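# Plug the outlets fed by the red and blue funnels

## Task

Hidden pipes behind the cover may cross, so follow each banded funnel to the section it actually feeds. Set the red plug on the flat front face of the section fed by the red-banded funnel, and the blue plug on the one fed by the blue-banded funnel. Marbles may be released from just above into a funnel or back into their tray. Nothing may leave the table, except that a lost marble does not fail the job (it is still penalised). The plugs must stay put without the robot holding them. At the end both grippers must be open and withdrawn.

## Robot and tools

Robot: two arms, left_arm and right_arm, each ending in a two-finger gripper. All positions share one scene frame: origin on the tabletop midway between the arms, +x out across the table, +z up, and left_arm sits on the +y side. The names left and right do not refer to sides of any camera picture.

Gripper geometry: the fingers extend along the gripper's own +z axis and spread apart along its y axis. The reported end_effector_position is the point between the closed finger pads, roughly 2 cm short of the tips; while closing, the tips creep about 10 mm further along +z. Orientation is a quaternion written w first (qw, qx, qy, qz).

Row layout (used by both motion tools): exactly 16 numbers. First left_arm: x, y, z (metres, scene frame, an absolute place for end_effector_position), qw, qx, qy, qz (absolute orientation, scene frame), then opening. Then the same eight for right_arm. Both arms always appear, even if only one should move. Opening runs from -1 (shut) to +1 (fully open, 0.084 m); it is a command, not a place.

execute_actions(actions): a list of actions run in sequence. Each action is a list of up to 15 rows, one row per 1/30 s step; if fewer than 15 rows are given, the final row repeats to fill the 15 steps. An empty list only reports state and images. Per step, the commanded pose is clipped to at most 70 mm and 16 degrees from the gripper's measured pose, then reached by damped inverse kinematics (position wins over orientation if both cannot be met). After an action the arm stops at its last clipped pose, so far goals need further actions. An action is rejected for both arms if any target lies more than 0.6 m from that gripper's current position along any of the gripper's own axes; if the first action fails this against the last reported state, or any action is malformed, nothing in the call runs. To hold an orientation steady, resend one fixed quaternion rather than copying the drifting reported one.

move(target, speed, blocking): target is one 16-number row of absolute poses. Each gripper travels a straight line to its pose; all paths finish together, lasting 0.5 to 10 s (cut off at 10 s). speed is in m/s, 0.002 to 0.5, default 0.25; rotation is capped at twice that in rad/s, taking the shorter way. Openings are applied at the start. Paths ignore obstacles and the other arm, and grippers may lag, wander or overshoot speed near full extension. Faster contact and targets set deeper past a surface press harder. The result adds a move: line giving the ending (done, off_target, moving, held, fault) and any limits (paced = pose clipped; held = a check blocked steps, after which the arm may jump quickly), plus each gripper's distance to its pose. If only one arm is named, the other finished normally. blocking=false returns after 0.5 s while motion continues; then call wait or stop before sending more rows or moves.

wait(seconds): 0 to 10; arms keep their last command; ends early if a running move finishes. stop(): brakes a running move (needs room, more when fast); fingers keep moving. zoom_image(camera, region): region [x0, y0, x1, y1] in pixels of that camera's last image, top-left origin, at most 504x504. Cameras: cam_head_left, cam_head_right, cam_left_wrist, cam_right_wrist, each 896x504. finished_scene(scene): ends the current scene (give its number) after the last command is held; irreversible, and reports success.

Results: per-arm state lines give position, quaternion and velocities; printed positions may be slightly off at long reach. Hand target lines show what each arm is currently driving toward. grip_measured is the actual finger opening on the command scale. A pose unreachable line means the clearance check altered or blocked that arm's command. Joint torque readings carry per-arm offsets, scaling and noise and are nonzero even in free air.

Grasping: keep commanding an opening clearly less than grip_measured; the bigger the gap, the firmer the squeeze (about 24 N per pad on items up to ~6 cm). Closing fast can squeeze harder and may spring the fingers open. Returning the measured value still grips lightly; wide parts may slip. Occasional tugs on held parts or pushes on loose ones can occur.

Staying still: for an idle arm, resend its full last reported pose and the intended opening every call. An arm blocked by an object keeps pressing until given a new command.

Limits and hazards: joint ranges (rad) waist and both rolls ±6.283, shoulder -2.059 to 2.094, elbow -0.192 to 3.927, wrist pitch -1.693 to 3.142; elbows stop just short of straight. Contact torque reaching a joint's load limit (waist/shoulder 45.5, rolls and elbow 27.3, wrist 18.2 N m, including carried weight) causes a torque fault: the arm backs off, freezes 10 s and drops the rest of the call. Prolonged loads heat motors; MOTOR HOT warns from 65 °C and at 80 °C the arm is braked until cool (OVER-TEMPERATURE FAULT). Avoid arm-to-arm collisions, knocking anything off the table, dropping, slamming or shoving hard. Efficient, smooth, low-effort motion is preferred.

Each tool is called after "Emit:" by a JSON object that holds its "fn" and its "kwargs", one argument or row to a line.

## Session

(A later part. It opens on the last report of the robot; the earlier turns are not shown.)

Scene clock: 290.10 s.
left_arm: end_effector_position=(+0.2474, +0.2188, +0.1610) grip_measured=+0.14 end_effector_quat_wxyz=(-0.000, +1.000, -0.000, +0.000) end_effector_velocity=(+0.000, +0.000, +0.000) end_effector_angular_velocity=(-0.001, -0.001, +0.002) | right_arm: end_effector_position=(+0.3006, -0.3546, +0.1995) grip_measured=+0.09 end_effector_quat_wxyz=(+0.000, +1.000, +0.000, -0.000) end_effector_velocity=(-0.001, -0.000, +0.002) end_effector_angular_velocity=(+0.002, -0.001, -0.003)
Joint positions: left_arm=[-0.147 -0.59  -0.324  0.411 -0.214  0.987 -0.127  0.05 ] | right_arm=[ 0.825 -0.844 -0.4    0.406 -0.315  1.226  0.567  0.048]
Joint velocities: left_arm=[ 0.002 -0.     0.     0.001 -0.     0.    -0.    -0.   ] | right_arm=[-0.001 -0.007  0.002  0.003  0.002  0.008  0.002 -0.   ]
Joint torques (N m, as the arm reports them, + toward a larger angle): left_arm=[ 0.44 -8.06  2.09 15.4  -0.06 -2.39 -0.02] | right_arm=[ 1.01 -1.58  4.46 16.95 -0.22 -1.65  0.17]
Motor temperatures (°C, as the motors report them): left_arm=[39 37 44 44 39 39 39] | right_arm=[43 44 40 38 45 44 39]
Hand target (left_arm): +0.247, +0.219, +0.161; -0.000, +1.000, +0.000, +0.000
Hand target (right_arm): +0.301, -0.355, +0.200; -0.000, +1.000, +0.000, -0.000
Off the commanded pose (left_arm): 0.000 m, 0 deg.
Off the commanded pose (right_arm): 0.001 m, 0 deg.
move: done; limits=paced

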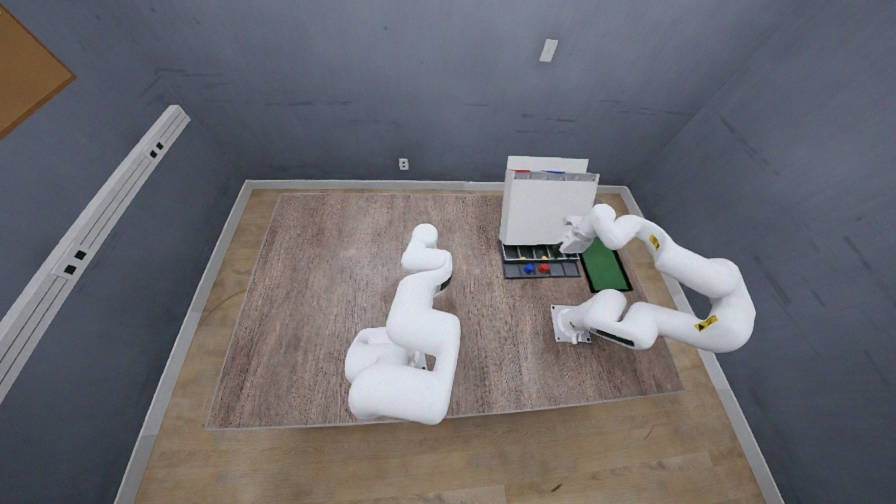

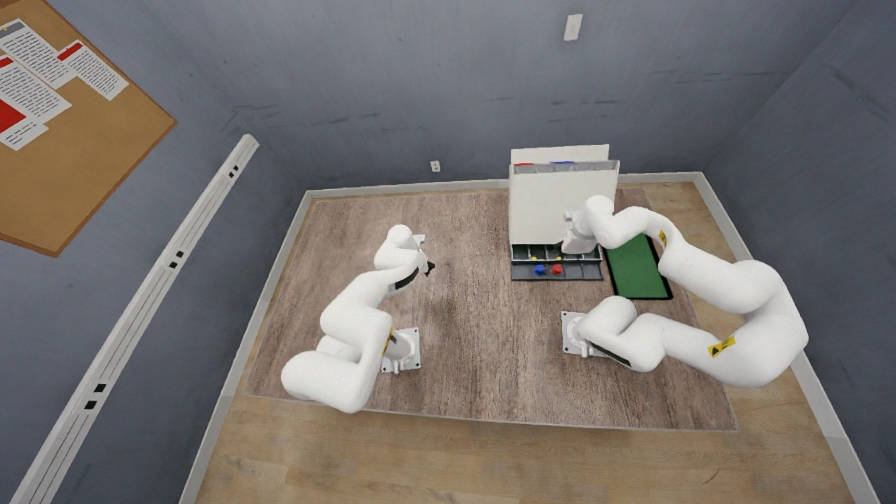

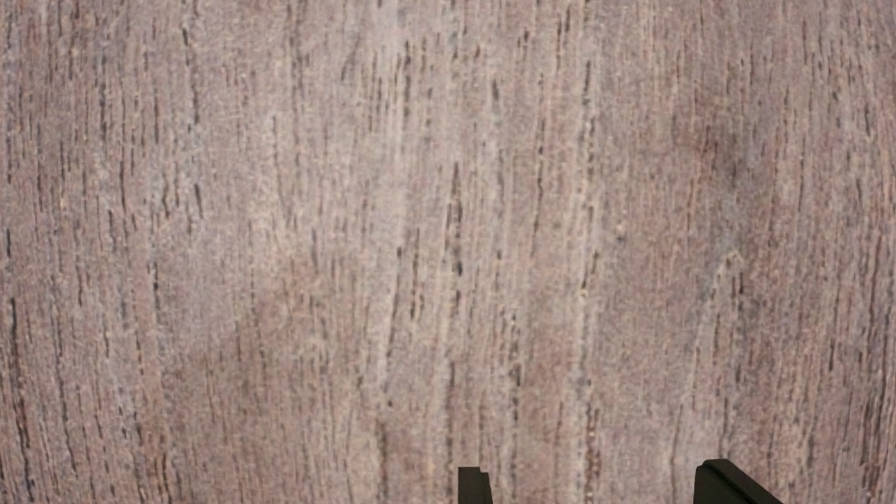

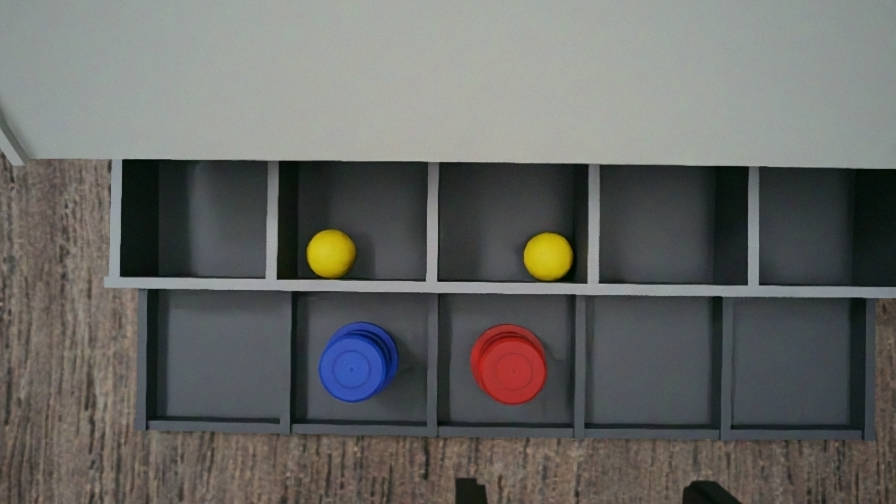

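Emit:
{"fn": "execute_actions", "kwargs": {
  "actions": []
}}

Scene clock: 310.27 s.
left_arm: end_effector_position=(+0.2474, +0.2188, +0.1610) grip_measured=+0.14 end_effector_quat_wxyz=(+0.000, +1.000, +0.000, -0.000) end_effector_velocity=(+0.000, +0.001, -0.000) end_effector_angular_velocity=(+0.000, -0.000, +0.002) | right_arm: end_effector_position=(+0.3005, -0.3546, +0.1999) grip_measured=+0.09 end_effector_quat_wxyz=(-0.000, +1.000, +0.000, -0.000) end_effector_velocity=(-0.000, -0.000, -0.000) end_effector_angular_velocity=(-0.001, +0.001, +0.001)
Joint positions: left_arm=[-0.147 -0.59  -0.324  0.411 -0.214  0.987 -0.127  0.05 ] | right_arm=[ 0.825 -0.845 -0.4    0.406 -0.314  1.227  0.567  0.048]
Joint velocities: left_arm=[ 0.001 -0.     0.    -0.     0.    -0.001 -0.    -0.   ] | right_arm=[ 0.     0.001  0.001 -0.    -0.     0.001 -0.001 -0.   ]
Joint torques (N m, as the arm reports them, + toward a larger angle): left_arm=[ 0.56 -8.79  2.37 15.67  0.19 -2.5   0.15] | right_arm=[ 1.15 -1.05  4.15 17.27 -0.49 -1.64 -0.2 ]
Motor temperatures (°C, as the motors report them): left_arm=[39 37 44 44 39 39 39] | right_arm=[43 44 40 39 45 44 39]
Hand target (left_arm): +0.247, +0.219, +0.161; -0.000, +1.000, +0.000, +0.000
Hand target (right_arm): +0.301, -0.355, +0.200; -0.000, +1.000, +0.000, -0.000
Off the commanded pose (left_arm): 0.000 m, 0 deg.
Off the commanded pose (right_arm): 0.001 m, 0 deg.

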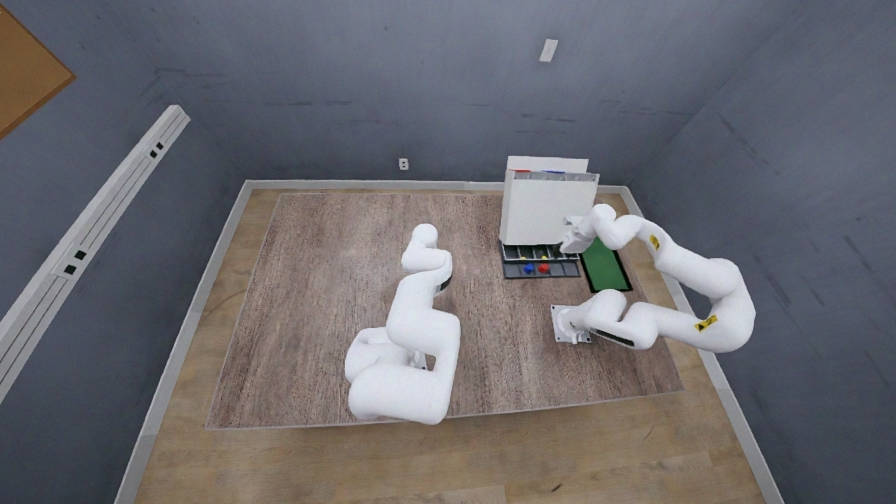

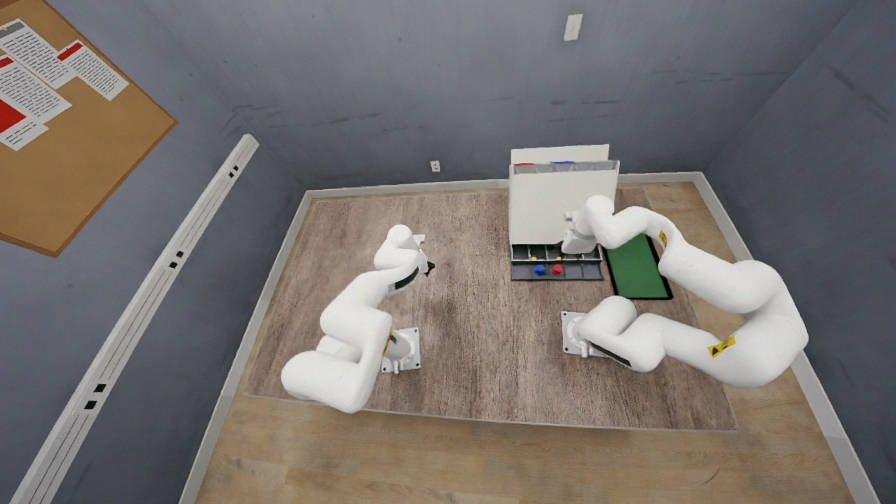

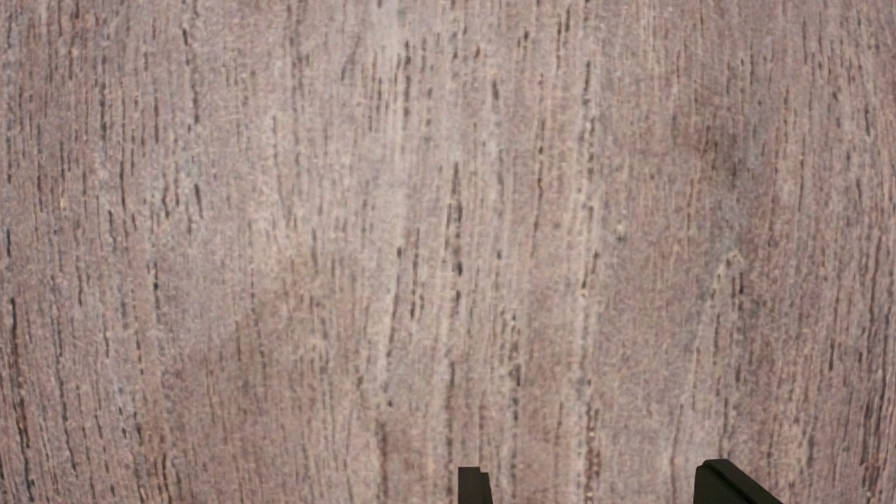

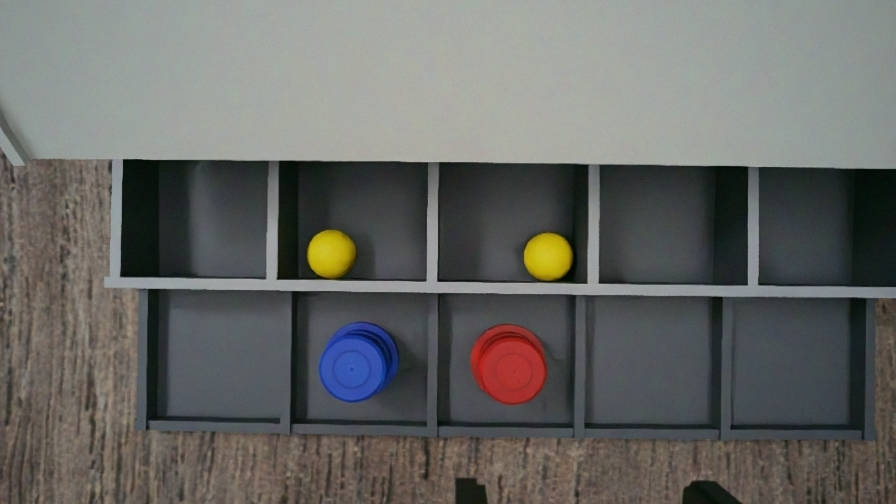

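Emit:
{"fn": "finished_scene", "kwargs": {
  "scene": 1
}}

The scene is finished: the task was done.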